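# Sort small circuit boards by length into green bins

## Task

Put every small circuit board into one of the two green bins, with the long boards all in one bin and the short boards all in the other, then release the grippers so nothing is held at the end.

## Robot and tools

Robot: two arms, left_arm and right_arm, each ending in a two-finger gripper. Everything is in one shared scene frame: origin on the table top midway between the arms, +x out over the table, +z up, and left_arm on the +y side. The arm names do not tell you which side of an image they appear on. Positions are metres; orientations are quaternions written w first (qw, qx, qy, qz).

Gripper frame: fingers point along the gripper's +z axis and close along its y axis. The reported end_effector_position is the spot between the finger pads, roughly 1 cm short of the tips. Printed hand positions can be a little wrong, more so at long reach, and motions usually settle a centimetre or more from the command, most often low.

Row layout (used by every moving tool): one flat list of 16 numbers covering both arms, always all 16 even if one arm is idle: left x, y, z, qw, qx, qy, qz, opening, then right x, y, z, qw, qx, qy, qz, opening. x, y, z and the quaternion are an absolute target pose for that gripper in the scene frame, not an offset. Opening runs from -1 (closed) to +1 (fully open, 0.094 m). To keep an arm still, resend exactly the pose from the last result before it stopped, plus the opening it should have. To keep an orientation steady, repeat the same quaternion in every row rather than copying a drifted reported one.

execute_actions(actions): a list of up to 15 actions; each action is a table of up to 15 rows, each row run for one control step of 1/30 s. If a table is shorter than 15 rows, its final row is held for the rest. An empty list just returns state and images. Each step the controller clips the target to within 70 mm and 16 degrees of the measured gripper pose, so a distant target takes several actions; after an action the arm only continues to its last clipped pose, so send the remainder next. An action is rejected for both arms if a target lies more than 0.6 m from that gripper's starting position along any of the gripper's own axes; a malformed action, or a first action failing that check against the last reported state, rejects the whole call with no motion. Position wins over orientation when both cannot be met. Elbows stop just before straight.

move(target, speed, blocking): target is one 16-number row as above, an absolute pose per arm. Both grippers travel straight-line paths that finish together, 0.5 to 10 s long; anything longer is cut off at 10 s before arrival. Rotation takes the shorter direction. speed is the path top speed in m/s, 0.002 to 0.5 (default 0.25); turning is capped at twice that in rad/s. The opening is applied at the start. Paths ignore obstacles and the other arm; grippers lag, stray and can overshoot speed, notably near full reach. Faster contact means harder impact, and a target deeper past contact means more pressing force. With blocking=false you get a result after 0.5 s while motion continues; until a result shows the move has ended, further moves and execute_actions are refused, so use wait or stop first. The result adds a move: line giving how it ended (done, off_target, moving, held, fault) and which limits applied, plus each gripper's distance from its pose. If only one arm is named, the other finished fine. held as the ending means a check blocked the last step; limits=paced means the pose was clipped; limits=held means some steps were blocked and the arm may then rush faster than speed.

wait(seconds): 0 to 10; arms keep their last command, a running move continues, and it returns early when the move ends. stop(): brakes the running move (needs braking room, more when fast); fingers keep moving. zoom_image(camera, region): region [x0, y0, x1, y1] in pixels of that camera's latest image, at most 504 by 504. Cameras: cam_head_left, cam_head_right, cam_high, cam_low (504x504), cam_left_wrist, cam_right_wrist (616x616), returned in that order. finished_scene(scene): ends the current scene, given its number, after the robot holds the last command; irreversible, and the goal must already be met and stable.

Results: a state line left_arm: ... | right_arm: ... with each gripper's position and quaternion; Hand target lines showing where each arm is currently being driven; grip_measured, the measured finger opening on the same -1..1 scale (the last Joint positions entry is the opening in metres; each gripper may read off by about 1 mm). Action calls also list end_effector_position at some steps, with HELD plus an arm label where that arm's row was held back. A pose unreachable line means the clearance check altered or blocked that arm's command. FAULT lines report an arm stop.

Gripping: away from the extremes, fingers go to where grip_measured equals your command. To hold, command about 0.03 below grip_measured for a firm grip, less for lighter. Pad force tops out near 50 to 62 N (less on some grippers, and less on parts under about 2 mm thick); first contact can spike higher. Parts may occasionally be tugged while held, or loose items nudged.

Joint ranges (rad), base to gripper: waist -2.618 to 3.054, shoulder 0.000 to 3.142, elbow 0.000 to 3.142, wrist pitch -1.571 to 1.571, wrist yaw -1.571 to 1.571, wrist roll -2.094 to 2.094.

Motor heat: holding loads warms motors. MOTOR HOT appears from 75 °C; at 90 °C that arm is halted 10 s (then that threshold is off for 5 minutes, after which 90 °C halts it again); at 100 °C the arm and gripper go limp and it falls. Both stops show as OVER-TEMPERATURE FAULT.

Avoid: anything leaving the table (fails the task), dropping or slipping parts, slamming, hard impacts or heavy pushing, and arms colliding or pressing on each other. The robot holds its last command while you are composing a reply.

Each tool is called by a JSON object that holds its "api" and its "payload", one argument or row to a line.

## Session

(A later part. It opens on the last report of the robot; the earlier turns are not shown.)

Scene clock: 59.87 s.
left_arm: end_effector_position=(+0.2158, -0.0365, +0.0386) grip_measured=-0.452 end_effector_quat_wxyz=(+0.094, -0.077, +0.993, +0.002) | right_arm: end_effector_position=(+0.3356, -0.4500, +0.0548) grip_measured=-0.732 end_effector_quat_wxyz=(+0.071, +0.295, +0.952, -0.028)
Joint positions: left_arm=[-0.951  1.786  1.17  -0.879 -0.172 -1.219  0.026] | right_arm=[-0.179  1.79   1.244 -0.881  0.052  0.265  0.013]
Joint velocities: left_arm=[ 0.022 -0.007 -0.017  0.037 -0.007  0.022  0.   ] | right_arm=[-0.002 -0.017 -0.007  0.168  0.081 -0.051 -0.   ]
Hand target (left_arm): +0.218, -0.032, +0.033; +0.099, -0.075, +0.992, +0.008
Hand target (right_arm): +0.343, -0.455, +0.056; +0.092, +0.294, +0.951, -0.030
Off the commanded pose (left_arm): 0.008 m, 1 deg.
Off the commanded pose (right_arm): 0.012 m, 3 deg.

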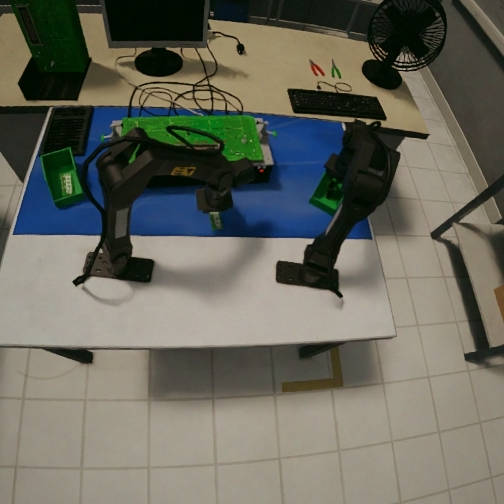

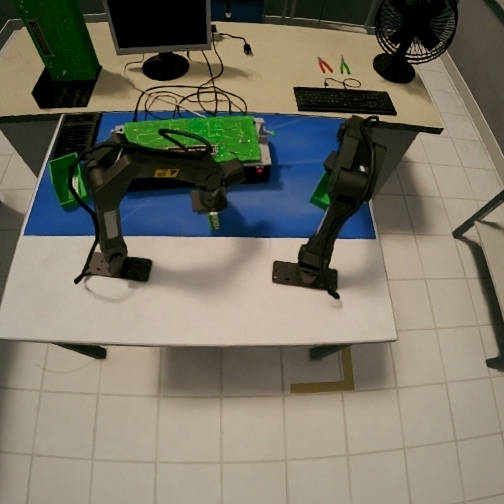

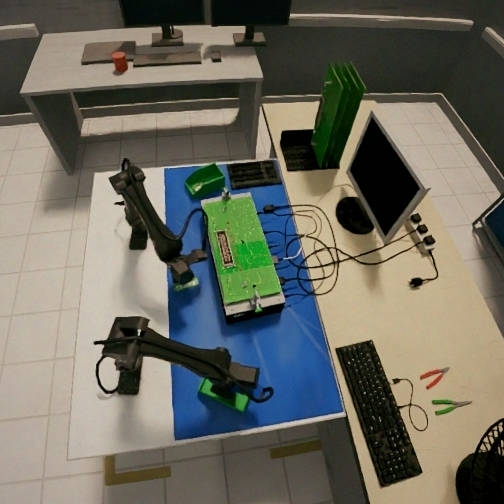

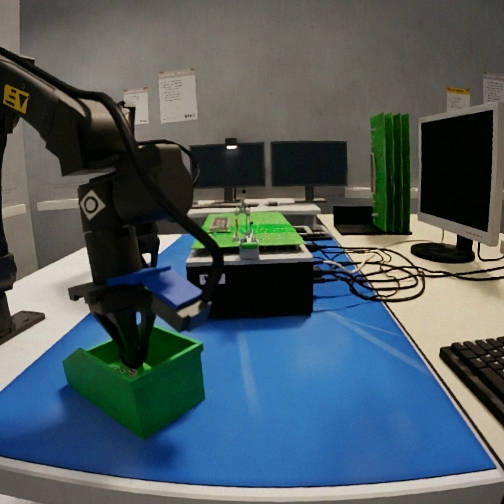

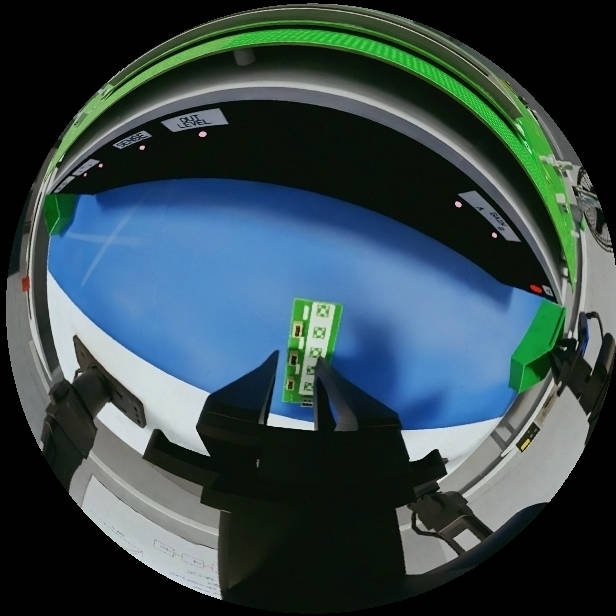

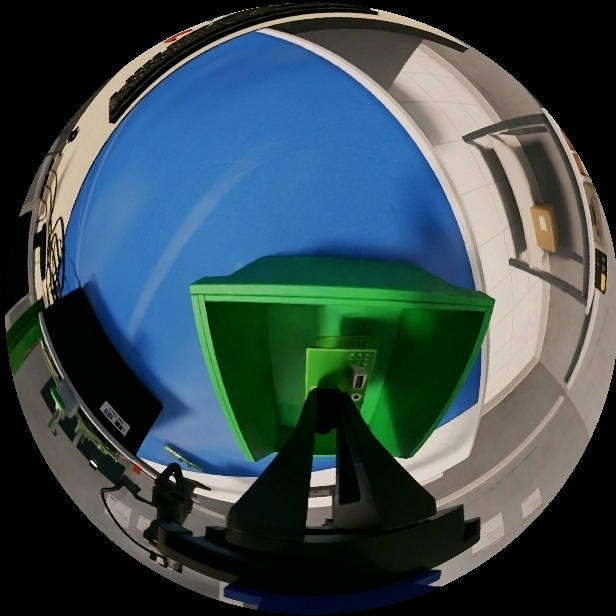

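{"api": "execute_actions", "payload": {
  "actions": [
    [[0.218,-0.032,0.031,0.0995,-0.0746,0.9922,0.0075,-0.45,0.346,-0.456,0.052,0.0954,0.294,0.9506,-0.0295,-0.775],[0.217,-0.032,0.030,0.0995,-0.0746,0.9922,0.0075,-0.45,0.346,-0.456,0.050,0.0954,0.294,0.9506,-0.0295,-0.775],[0.2165,-0.0315,0.029,0.0995,-0.0746,0.9922,0.0075,-0.45,0.346,-0.456,0.048,0.0954,0.294,0.9506,-0.0295,-0.775],[0.216,-0.0315,0.028,0.0995,-0.0746,0.9922,0.0075,-0.45,0.346,-0.456,0.046,0.0954,0.294,0.9506,-0.0295,-0.775],[0.216,-0.0315,0.027,0.0995,-0.0746,0.9922,0.0075,-0.45,0.346,-0.456,0.044,0.0954,0.294,0.9506,-0.0295,-0.775],[0.216,-0.0315,0.026,0.0995,-0.0746,0.9922,0.0075,-0.45,0.346,-0.456,0.042,0.0954,0.294,0.9506,-0.0295,-0.775],[0.216,-0.0315,0.025,0.0995,-0.0746,0.9922,0.0075,-0.45,0.346,-0.456,0.040,0.0954,0.294,0.9506,-0.0295,-0.775],[0.216,-0.0315,0.024,0.0995,-0.0746,0.9922,0.0075,-0.45,0.346,-0.456,0.038,0.0954,0.294,0.9506,-0.0295,-0.775],[0.216,-0.0315,0.023,0.0995,-0.0746,0.9922,0.0075,-0.45,0.346,-0.456,0.036,0.0954,0.294,0.9506,-0.0295,-0.775],[0.216,-0.0315,0.022,0.0995,-0.0746,0.9922,0.0075,-0.45,0.346,-0.456,0.035,0.0954,0.294,0.9506,-0.0295,-0.775],[0.216,-0.0315,0.021,0.0995,-0.0746,0.9922,0.0075,-0.45,0.346,-0.456,0.034,0.0954,0.294,0.9506,-0.0295,-0.775],[0.216,-0.0315,0.020,0.0995,-0.0746,0.9922,0.0075,-0.45,0.346,-0.456,0.033,0.0954,0.294,0.9506,-0.0295,-0.775],[0.216,-0.0315,0.019,0.0995,-0.0746,0.9922,0.0075,-0.45,0.346,-0.456,0.033,0.0954,0.294,0.9506,-0.0295,-0.775],[0.216,-0.0315,0.018,0.0995,-0.0746,0.9922,0.0075,-0.45,0.346,-0.456,0.033,0.0954,0.294,0.9506,-0.0295,-0.775],[0.216,-0.0315,0.018,0.0995,-0.0746,0.9922,0.0075,-0.45,0.346,-0.456,0.033,0.0954,0.294,0.9506,-0.0295,-0.775]]
  ]
}}

Scene clock: 61.73 s.
left_arm: end_effector_position=(+0.2160, -0.0368, +0.0292) grip_measured=-0.452 end_effector_quat_wxyz=(+0.097, -0.077, +0.992, -0.005) | right_arm: end_effector_position=(+0.3411, -0.4519, +0.0341) grip_measured=-0.732 end_effector_quat_wxyz=(+0.081, +0.295, +0.952, -0.029)
Joint positions: left_arm=[-0.951  1.789  1.131 -0.823 -0.172 -1.218  0.026] | right_arm=[-0.179  1.82   1.192 -0.778  0.052  0.265  0.013]
Joint velocities: left_arm=[ 0.007  0.056 -0.032  0.022  0.037 -0.037  0.   ] | right_arm=[-0.002  0.032 -0.027  0.037  0.037  0.022 -0.001]
Hand target (left_arm): +0.216, -0.031, +0.018; +0.099, -0.075, +0.992, +0.008
Hand target (right_arm): +0.346, -0.456, +0.033; +0.095, +0.294, +0.951, -0.030
Off the commanded pose (left_arm): 0.012 m, 2 deg.
Off the commanded pose (right_arm): 0.006 m, 2 deg.
Step readings (end_effector_position):
0: left_arm (+0.2170, -0.0387, +0.0388) | right_arm (+0.3414, -0.4521, +0.0557)
1: left_arm (+0.2170, -0.0388, +0.0388) | right_arm (+0.3418, -0.4522, +0.0558)
2: left_arm (+0.2173, -0.0392, +0.0389) | right_arm (+0.3426, -0.4525, +0.0560)
4: left_arm (+0.2174, -0.0395, +0.0377) | right_arm (+0.3447, -0.4532, +0.0559)
8: left_arm (+0.2157, -0.0363, +0.0332) | right_arm (+0.3450, -0.4533, +0.0495)
15: end_effector_position above

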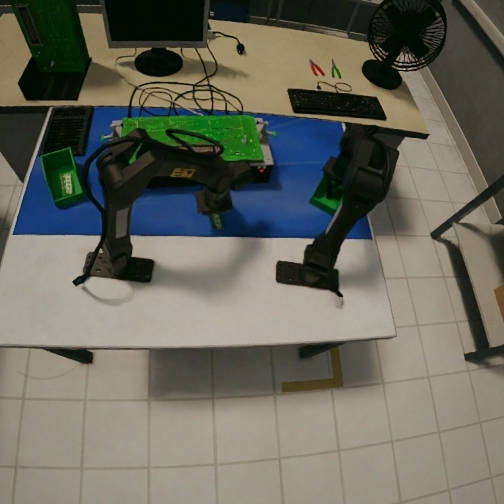

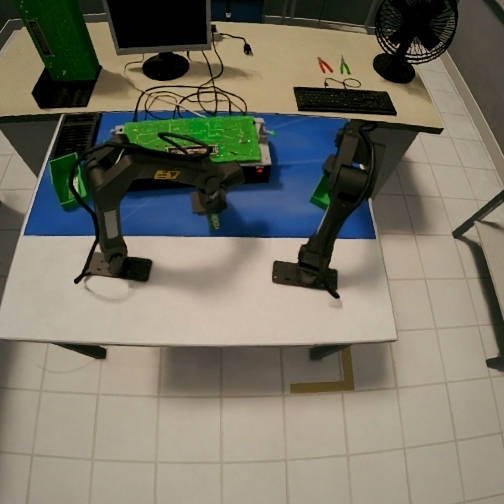

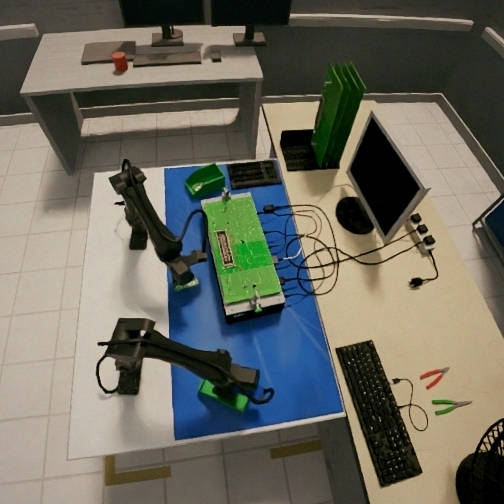

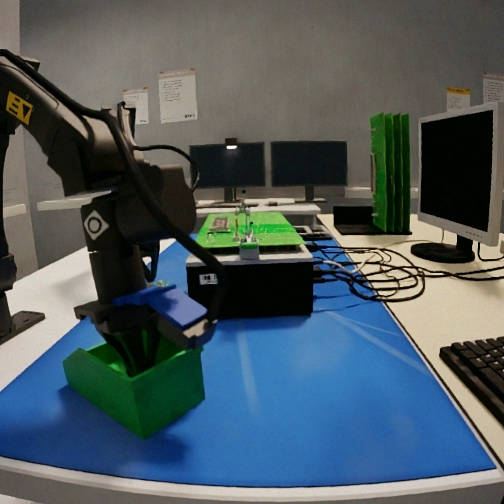

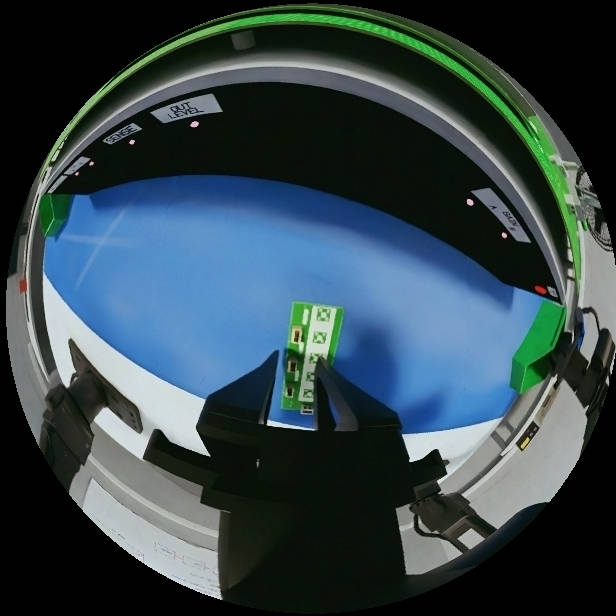

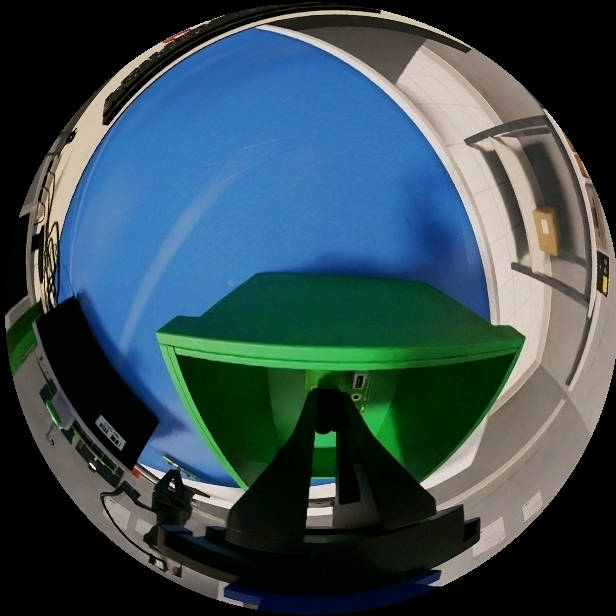

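{"api": "execute_actions", "payload": {
  "actions": []
}}

{"api": "zoom_image", "payload": {
  "camera": "cam_left_wrist",
  "region": [220, 260, 400, 440]
}}

Scene clock: 61.87 s.
left_arm: end_effector_position=(+0.2161, -0.0370, +0.0261) grip_measured=-0.452 end_effector_quat_wxyz=(+0.096, -0.077, +0.992, -0.004) | right_arm: end_effector_position=(+0.3430, -0.4526, +0.0341) grip_measured=-0.732 end_effector_quat_wxyz=(+0.085, +0.295, +0.951, -0.029)
Joint positions: left_arm=[-0.951  1.797  1.128 -0.814 -0.172 -1.218  0.026] | right_arm=[-0.179  1.821  1.192 -0.769  0.052  0.265  0.013]
Joint velocities: left_arm=[ 0.007  0.042 -0.027 -0.007 -0.007  0.037 -0.001] | right_arm=[-0.017  0.002 -0.012  0.051  0.022 -0.139 -0.001]
Hand target (left_arm): +0.216, -0.031, +0.018; +0.099, -0.075, +0.992, +0.008
Hand target (right_arm): +0.345, -0.456, +0.033; +0.095, +0.294, +0.951, -0.030
Off the commanded pose (left_arm): 0.010 m, 1 deg.
Off the commanded pose (right_arm): 0.005 m, 1 deg.

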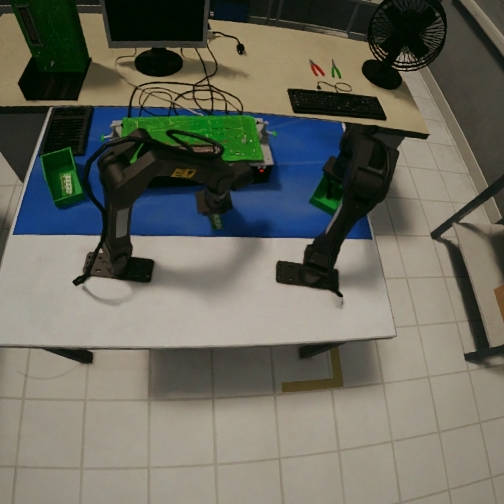

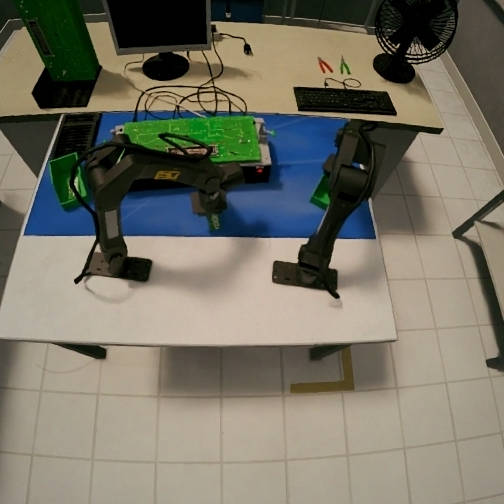

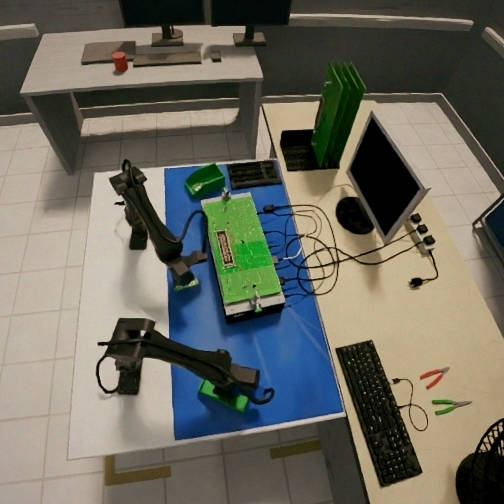

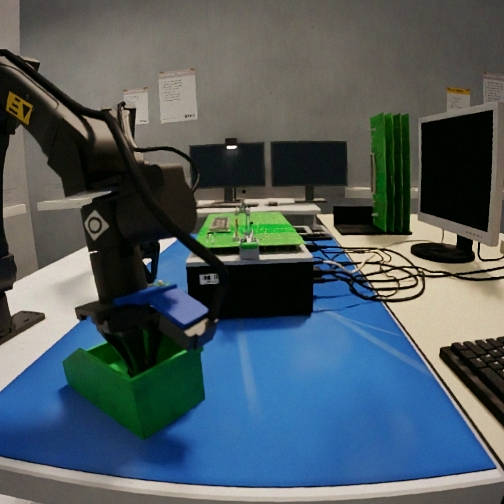

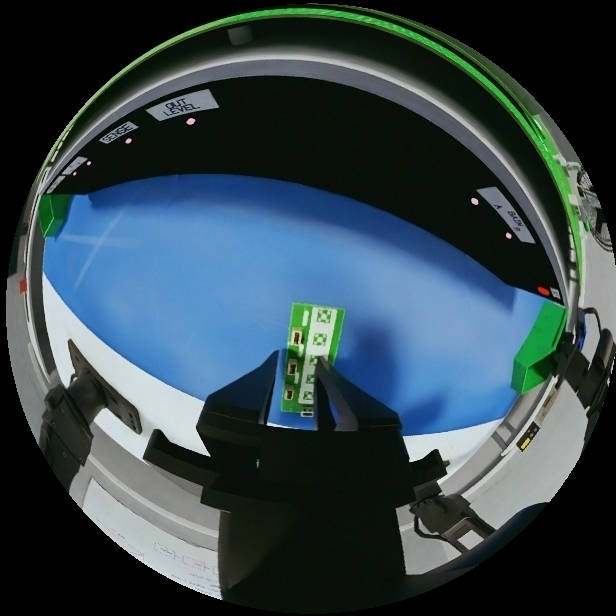

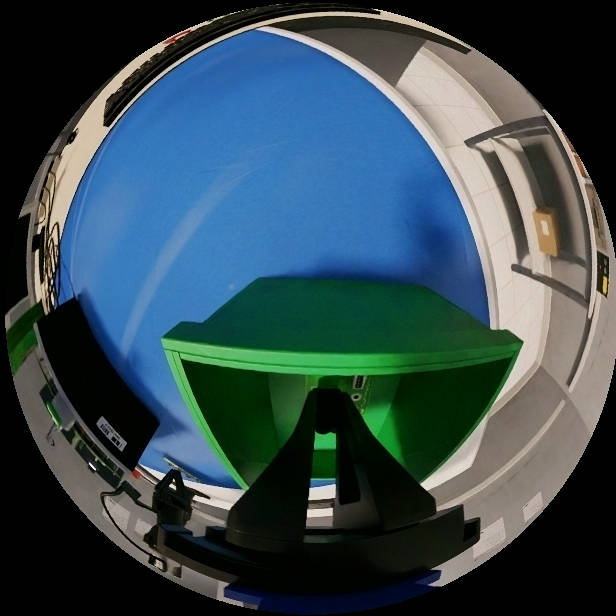

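Region (220, 260, 400, 440) of cam_left_wrist's 616x616 image, scaled by 2.800, with more detail than that image has.

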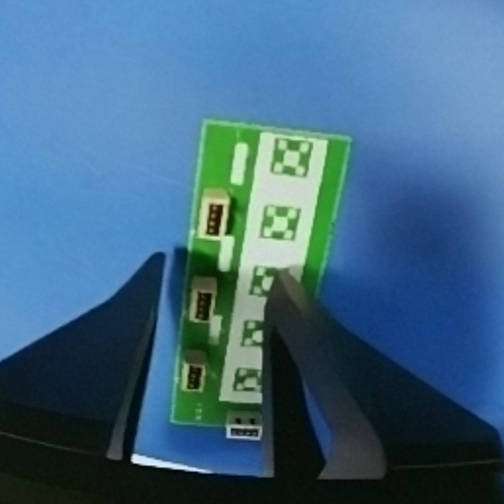

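{"api": "execute_actions", "payload": {
  "actions": [
    [[0.214,-0.031,0.019,0.0995,-0.0746,0.9922,0.0075,-0.45,0.345,-0.455,0.033,0.0954,0.294,0.9506,-0.0295,-0.73],[0.212,-0.031,0.019,0.0995,-0.0746,0.9922,0.0075,-0.45,0.345,-0.455,0.033,0.0954,0.294,0.9506,-0.0295,-0.70],[0.210,-0.031,0.019,0.0995,-0.0746,0.9922,0.0075,-0.45,0.345,-0.455,0.033,0.0954,0.294,0.9506,-0.0295,-0.66],[0.208,-0.031,0.019,0.0995,-0.0746,0.9922,0.0075,-0.45,0.345,-0.455,0.033,0.0954,0.294,0.9506,-0.0295,-0.62],[0.2065,-0.031,0.019,0.0995,-0.0746,0.9922,0.0075,-0.45,0.345,-0.455,0.034,0.0954,0.294,0.9506,-0.0295,-0.57],[0.205,-0.031,0.019,0.0995,-0.0746,0.9922,0.0075,-0.45,0.345,-0.455,0.037,0.0954,0.294,0.9506,-0.0295,-0.53],[0.204,-0.031,0.018,0.0995,-0.0746,0.9922,0.0075,-0.45,0.344,-0.455,0.042,0.0954,0.294,0.9506,-0.0295,-0.52],[0.204,-0.031,0.017,0.0995,-0.0746,0.9922,0.0075,-0.45,0.343,-0.454,0.048,0.0954,0.294,0.9506,-0.0295,-0.52],[0.204,-0.031,0.016,0.0995,-0.0746,0.9922,0.0075,-0.45,0.342,-0.453,0.055,0.0954,0.294,0.9506,-0.0295,-0.52],[0.204,-0.031,0.015,0.0995,-0.0746,0.9922,0.0075,-0.45,0.341,-0.453,0.062,0.0954,0.294,0.9506,-0.0295,-0.52],[0.204,-0.031,0.015,0.0995,-0.0746,0.9922,0.0075,-0.45,0.340,-0.452,0.069,0.0954,0.294,0.9506,-0.0295,-0.52],[0.204,-0.031,0.015,0.0995,-0.0746,0.9922,0.0075,-0.45,0.339,-0.451,0.076,0.0954,0.294,0.9506,-0.0295,-0.52],[0.204,-0.031,0.015,0.0995,-0.0746,0.9922,0.0075,-0.45,0.338,-0.451,0.083,0.0954,0.294,0.9506,-0.0295,-0.52],[0.204,-0.031,0.015,0.0995,-0.0746,0.9922,0.0075,-0.45,0.337,-0.450,0.090,0.0954,0.294,0.9506,-0.0295,-0.52],[0.204,-0.031,0.015,0.0995,-0.0746,0.9922,0.0075,-0.45,0.336,-0.450,0.096,0.0954,0.294,0.9506,-0.0295,-0.52]]
  ]
}}

{"api": "zoom_image", "payload": {
  "camera": "cam_left_wrist",
  "region": [220, 260, 400, 440]
}}

Scene clock: 63.70 s.
left_arm: end_effector_position=(+0.2051, -0.0349, +0.0188) grip_measured=-0.452 end_effector_quat_wxyz=(+0.093, -0.072, +0.993, +0.003) | right_arm: end_effector_position=(+0.3331, -0.4492, +0.0571) grip_measured=-0.522 end_effector_quat_wxyz=(+0.077, +0.295, +0.952, -0.028)
Joint positions: left_arm=[-0.978  1.797  1.098 -0.803 -0.174 -1.239  0.026] | right_arm=[-0.179  1.768  1.225 -0.872  0.052  0.265  0.022]
Joint velocities: left_arm=[ 0.007  0.002 -0.002 -0.007 -0.022 -0.081  0.   ] | right_arm=[ 0.007 -0.325  0.447 -0.579 -0.007 -0.007 -0.   ]
Hand target (left_arm): +0.204, -0.031, +0.015; +0.099, -0.075, +0.992, +0.007
Hand target (right_arm): +0.336, -0.450, +0.093; +0.098, +0.294, +0.950, -0.030
Off the commanded pose (left_arm): 0.006 m, 1 deg.
Off the commanded pose (right_arm): 0.039 m, 2 deg.
Step readings (end_effector_position):
0: left_arm (+0.2166, -0.0379, +0.0259) | right_arm (+0.3445, -0.4531, +0.0344)
1: left_arm (+0.2166, -0.0379, +0.0259) | right_arm (+0.3445, -0.4531, +0.0344)
2: left_arm (+0.2166, -0.0379, +0.0259) | right_arm (+0.3446, -0.4531, +0.0344)
4: left_arm (+0.2158, -0.0381, +0.0255) | right_arm (+0.3446, -0.4532, +0.0345)
8: left_arm (+0.2083, -0.0363, +0.0212) | right_arm (+0.3443, -0.4530, +0.0344)
15: end_effector_position above

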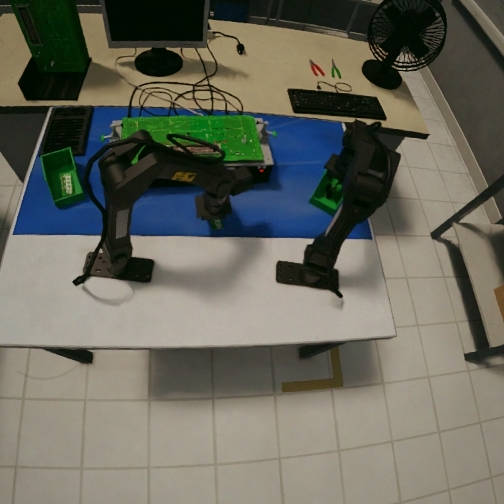

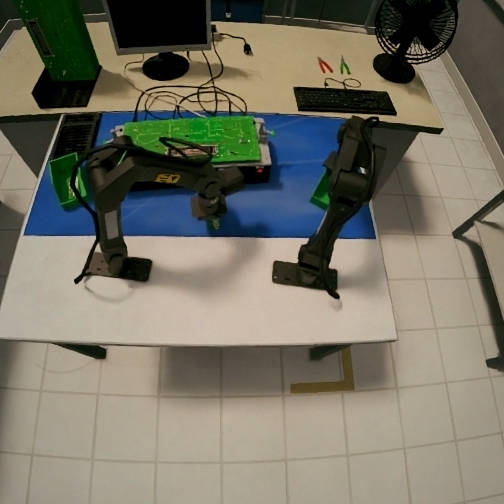

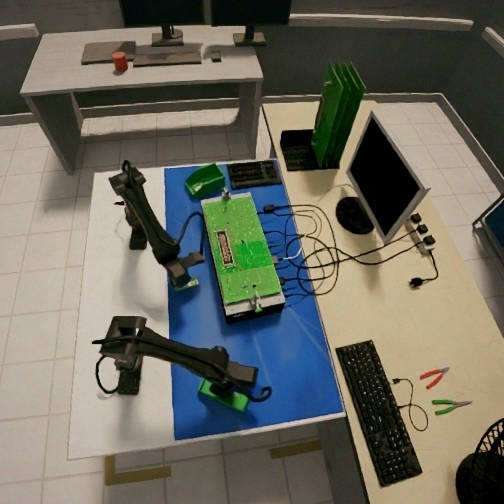

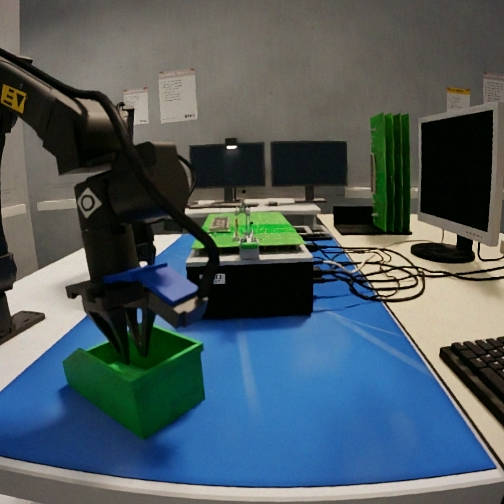

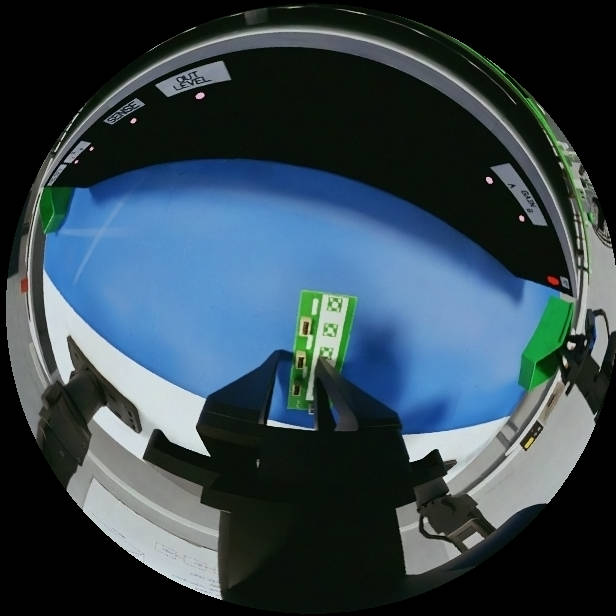

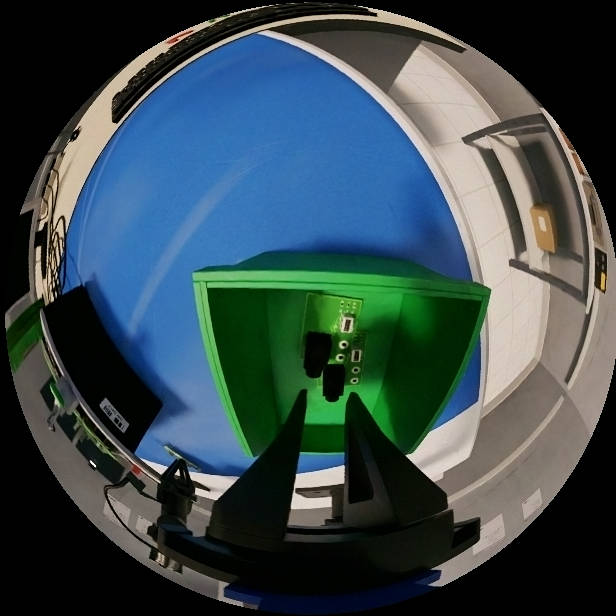

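Region (220, 260, 400, 440) of cam_left_wrist's 616x616 image, scaled by 2.800, with more detail than that image has.

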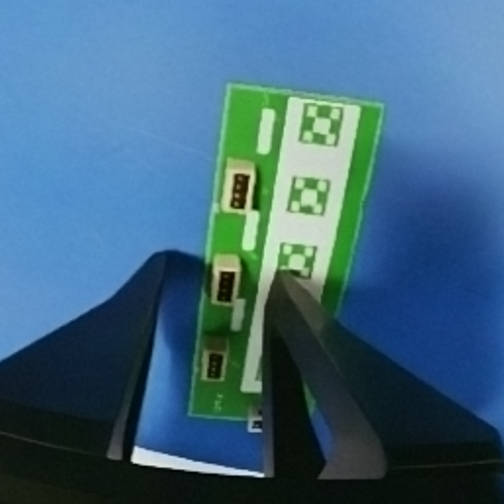

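{"api": "execute_actions", "payload": {
  "actions": [
    [[0.204,-0.032,0.013,0.0995,-0.0746,0.9922,0.0075,-0.50,0.335,-0.449,0.100,0.0954,0.294,0.9506,-0.0295,-0.52],[0.204,-0.032,0.012,0.0995,-0.0746,0.9922,0.0075,-0.55,0.334,-0.448,0.104,0.0954,0.294,0.9506,-0.0295,-0.52],[0.204,-0.032,0.011,0.0995,-0.0746,0.9922,0.0075,-0.60,0.333,-0.448,0.108,0.0954,0.294,0.9506,-0.0295,-0.52],[0.204,-0.032,0.011,0.0995,-0.0746,0.9922,0.0075,-0.65,0.332,-0.447,0.112,0.0954,0.294,0.9506,-0.0295,-0.52],[0.204,-0.032,0.011,0.0995,-0.0746,0.9922,0.0075,-0.70,0.331,-0.446,0.116,0.0954,0.294,0.9506,-0.0295,-0.52],[0.204,-0.032,0.011,0.0995,-0.0746,0.9922,0.0075,-0.75,0.330,-0.446,0.120,0.0954,0.294,0.9506,-0.0295,-0.52],[0.204,-0.032,0.011,0.0995,-0.0746,0.9922,0.0075,-0.80,0.329,-0.445,0.123,0.0954,0.294,0.9506,-0.0295,-0.52],[0.204,-0.032,0.011,0.0995,-0.0746,0.9922,0.0075,-0.84,0.328,-0.444,0.126,0.0954,0.294,0.9506,-0.0295,-0.52],[0.204,-0.032,0.011,0.0995,-0.0746,0.9922,0.0075,-0.87,0.327,-0.444,0.129,0.0954,0.294,0.9506,-0.0295,-0.52],[0.204,-0.032,0.011,0.0995,-0.0746,0.9922,0.0075,-0.90,0.326,-0.443,0.131,0.0954,0.294,0.9506,-0.0295,-0.52],[0.204,-0.032,0.011,0.0995,-0.0746,0.9922,0.0075,-0.92,0.325,-0.442,0.133,0.0954,0.294,0.9506,-0.0295,-0.52],[0.204,-0.032,0.011,0.0995,-0.0746,0.9922,0.0075,-0.94,0.325,-0.442,0.134,0.0954,0.294,0.9506,-0.0295,-0.52],[0.204,-0.032,0.011,0.0995,-0.0746,0.9922,0.0075,-0.955,0.325,-0.442,0.135,0.0954,0.294,0.9506,-0.0295,-0.52],[0.204,-0.032,0.011,0.0995,-0.0746,0.9922,0.0075,-0.965,0.325,-0.442,0.135,0.0954,0.294,0.9506,-0.0295,-0.52],[0.204,-0.032,0.011,0.0995,-0.0746,0.9922,0.0075,-0.97,0.325,-0.442,0.135,0.0954,0.294,0.9506,-0.0295,-0.52]]
  ]
}}

{"api": "zoom_image", "payload": {
  "camera": "cam_left_wrist",
  "region": [220, 260, 400, 440]
}}

Scene clock: 65.33 s.
left_arm: end_effector_position=(+0.2072, -0.0390, +0.0192) grip_measured=-0.947 end_effector_quat_wxyz=(+0.097, -0.075, +0.992, -0.006) | right_arm: end_effector_position=(+0.3245, -0.4462, +0.1190) grip_measured=-0.522 end_effector_quat_wxyz=(+0.086, +0.296, +0.951, -0.029)
Joint positions: left_arm=[-0.978  1.797  1.098 -0.784 -0.175 -1.242  0.002] | right_arm=[-0.179  1.675  1.365 -1.087  0.052  0.266  0.022]
Joint velocities: left_arm=[ 0.012 -0.002  0.012 -0.007  0.007 -0.037 -0.   ] | right_arm=[-0.007 -0.027  0.1   -0.125  0.022  0.066  0.   ]
Hand target (left_arm): +0.204, -0.032, +0.011; +0.100, -0.074, +0.992, +0.008
Hand target (right_arm): +0.326, -0.443, +0.135; +0.096, +0.294, +0.951, -0.030
Off the commanded pose (left_arm): 0.011 m, 2 deg.
Off the commanded pose (right_arm): 0.017 m, 1 deg.
Step readings (end_effector_position):
0: left_arm (+0.2051, -0.0349, +0.0188) | right_arm (+0.3315, -0.4486, +0.0828)
1: left_arm (+0.2052, -0.0352, +0.0189) | right_arm (+0.3312, -0.4485, +0.0831)
2: left_arm (+0.2056, -0.0359, +0.0189) | right_arm (+0.3303, -0.4482, +0.0838)
4: left_arm (+0.2064, -0.0374, +0.0190) | right_arm (+0.3289, -0.4477, +0.0866)
8: left_arm (+0.2071, -0.0388, +0.0192) | right_arm (+0.3278, -0.4473, +0.0978)
15: end_effector_position above

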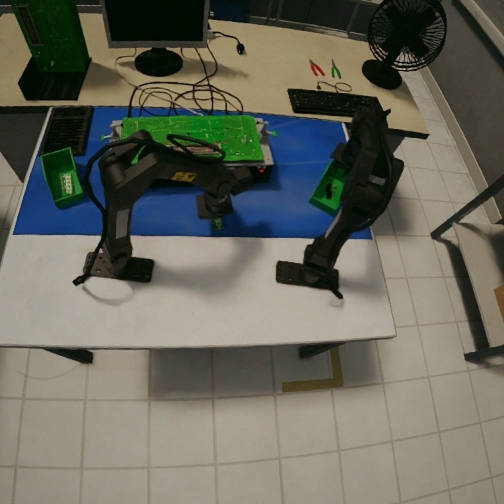

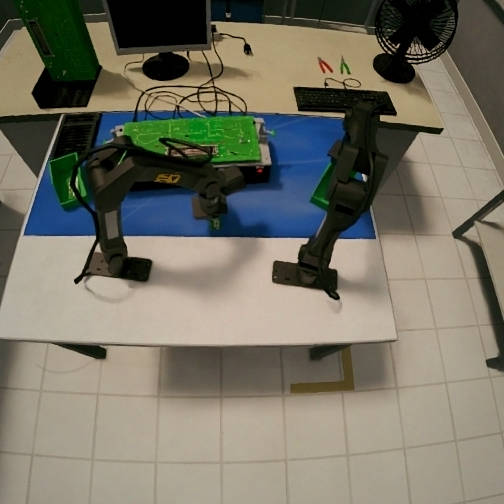

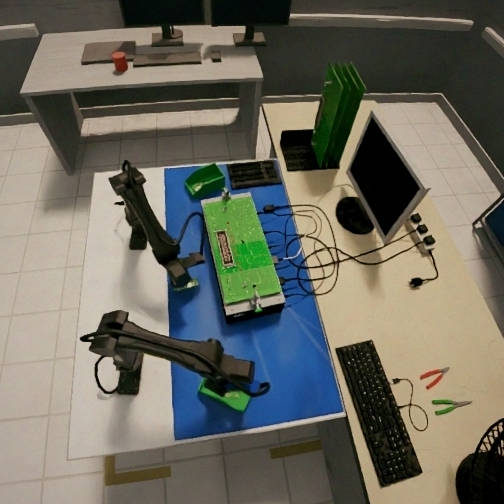

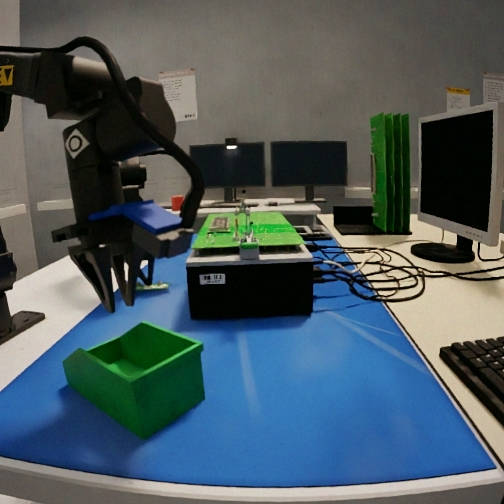

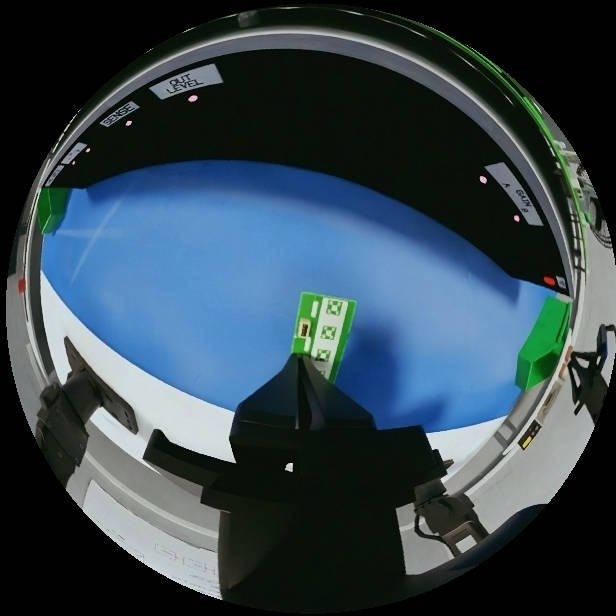

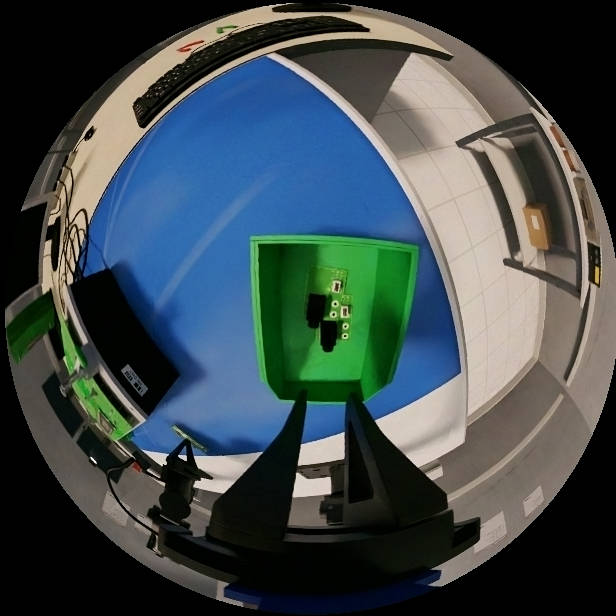

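Region (220, 260, 400, 440) of cam_left_wrist's 616x616 image, scaled by 2.800, with more detail than that image has.

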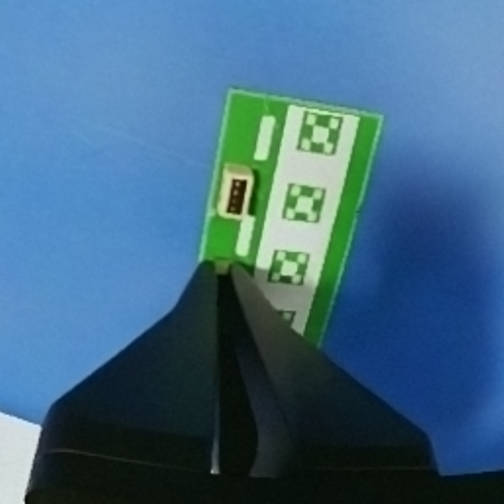

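{"api": "execute_actions", "payload": {
  "actions": [
    [[0.206,-0.036,0.020,0.0995,-0.0746,0.9922,0.0075,-0.97,0.325,-0.442,0.135,0.0954,0.294,0.9506,-0.0295,-0.52],[0.206,-0.036,0.025,0.0995,-0.0746,0.9922,0.0075,-0.97,0.325,-0.442,0.135,0.0954,0.294,0.9506,-0.0295,-0.52],[0.206,-0.036,0.030,0.0995,-0.0746,0.9922,0.0075,-0.97,0.325,-0.442,0.135,0.0954,0.294,0.9506,-0.0295,-0.52],[0.206,-0.036,0.036,0.0995,-0.0746,0.9922,0.0075,-0.97,0.325,-0.442,0.135,0.0954,0.294,0.9506,-0.0295,-0.52],[0.206,-0.036,0.042,0.0995,-0.0746,0.9922,0.0075,-0.97,0.325,-0.442,0.135,0.0954,0.294,0.9506,-0.0295,-0.52],[0.206,-0.035,0.049,0.0995,-0.0746,0.9922,0.0075,-0.97,0.325,-0.442,0.135,0.0954,0.294,0.9506,-0.0295,-0.52],[0.206,-0.034,0.056,0.0995,-0.0746,0.9922,0.0075,-0.97,0.325,-0.442,0.135,0.0954,0.294,0.9506,-0.0295,-0.52],[0.206,-0.032,0.063,0.0995,-0.0746,0.9922,0.0075,-0.97,0.325,-0.442,0.135,0.0954,0.294,0.9506,-0.0295,-0.52],[0.206,-0.029,0.070,0.0995,-0.0746,0.9922,0.0075,-0.97,0.325,-0.442,0.135,0.0954,0.294,0.9506,-0.0295,-0.52],[0.206,-0.025,0.076,0.0995,-0.0746,0.9922,0.0075,-0.97,0.325,-0.442,0.135,0.0954,0.294,0.9506,-0.0295,-0.52],[0.206,-0.020,0.082,0.0995,-0.0746,0.9922,0.0075,-0.97,0.325,-0.442,0.135,0.0954,0.294,0.9506,-0.0295,-0.52],[0.206,-0.014,0.088,0.0995,-0.0746,0.9922,0.0075,-0.97,0.325,-0.442,0.135,0.0954,0.294,0.9506,-0.0295,-0.52],[0.206,-0.007,0.093,0.0995,-0.0746,0.9922,0.0075,-0.97,0.325,-0.442,0.135,0.0954,0.294,0.9506,-0.0295,-0.52],[0.206,0.001,0.098,0.0995,-0.0746,0.9922,0.0075,-0.97,0.325,-0.442,0.135,0.0954,0.294,0.9506,-0.0295,-0.52],[0.206,0.010,0.102,0.0995,-0.0746,0.9922,0.0075,-0.97,0.325,-0.442,0.135,0.0954,0.294,0.9506,-0.0295,-0.52]]
  ]
}}

Scene clock: 67.20 s.
left_arm: end_effector_position=(+0.2070, -0.0215, +0.0815) grip_measured=-0.947 end_effector_quat_wxyz=(+0.103, -0.078, +0.991, -0.017) | right_arm: end_effector_position=(+0.3191, -0.4443, +0.1191) grip_measured=-0.522 end_effector_quat_wxyz=(+0.074, +0.296, +0.952, -0.028)
Joint positions: left_arm=[-0.954  1.637  1.171 -0.988 -0.175 -1.222  0.002] | right_arm=[-0.179  1.674  1.368 -1.114  0.052  0.267  0.022]
Joint velocities: left_arm=[ 0.32  -0.759  0.012 -0.579 -0.037  0.242 -0.   ] | right_arm=[-0.002 -0.007 -0.002 -0.007  0.007 -0.022 -0.   ]
Hand target (left_arm): +0.205, +0.007, +0.097; +0.100, -0.075, +0.992, +0.007
Hand target (right_arm): +0.325, -0.442, +0.135; +0.096, +0.294, +0.951, -0.029
Off the commanded pose (left_arm): 0.038 m, 3 deg.
Off the commanded pose (right_arm): 0.017 m, 2 deg.
Step readings (end_effector_position):
0: left_arm (+0.2073, -0.0391, +0.0192) | right_arm (+0.3194, -0.4444, +0.1192)
1: left_arm (+0.2072, -0.0390, +0.0192) | right_arm (+0.3194, -0.4444, +0.1192)
2: left_arm (+0.2069, -0.0384, +0.0191) | right_arm (+0.3193, -0.4444, +0.1192)
4: left_arm (+0.2057, -0.0360, +0.0196) | right_arm (+0.3192, -0.4444, +0.1192)
8: left_arm (+0.2047, -0.0340, +0.0318) | right_arm (+0.3191, -0.4443, +0.1191)
15: end_effector_position above

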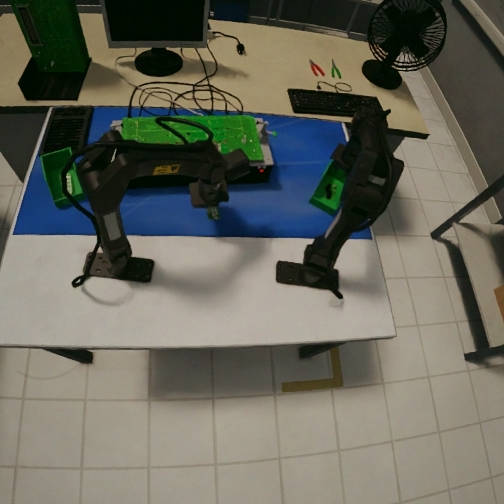

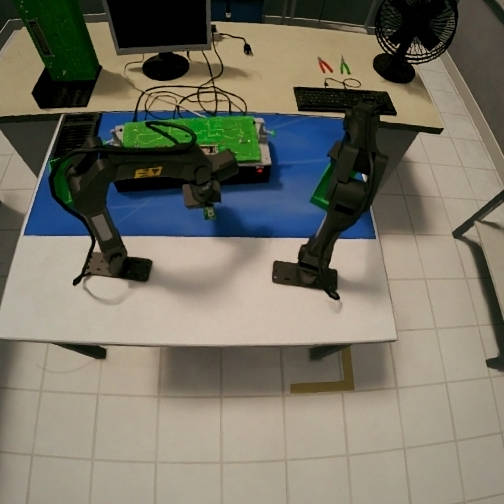

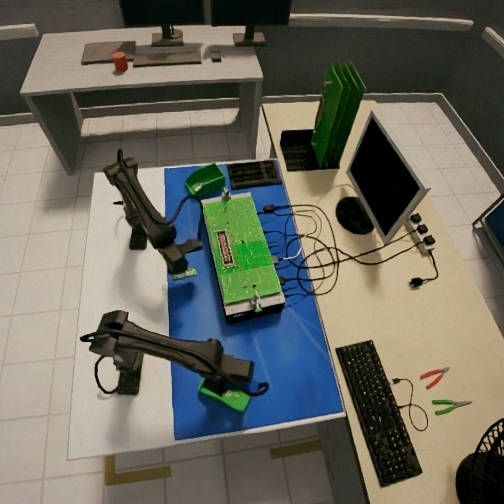

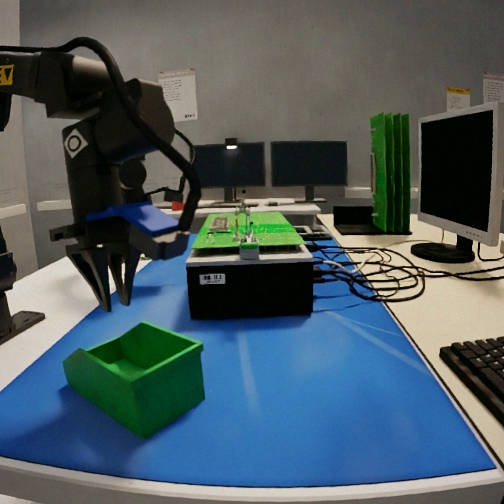

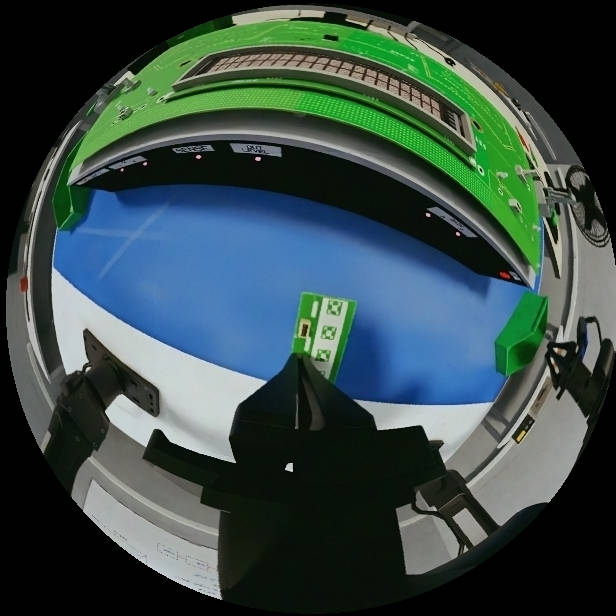

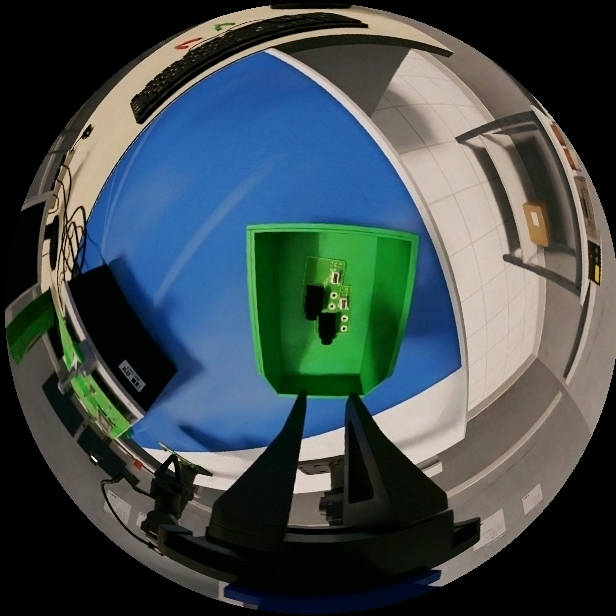

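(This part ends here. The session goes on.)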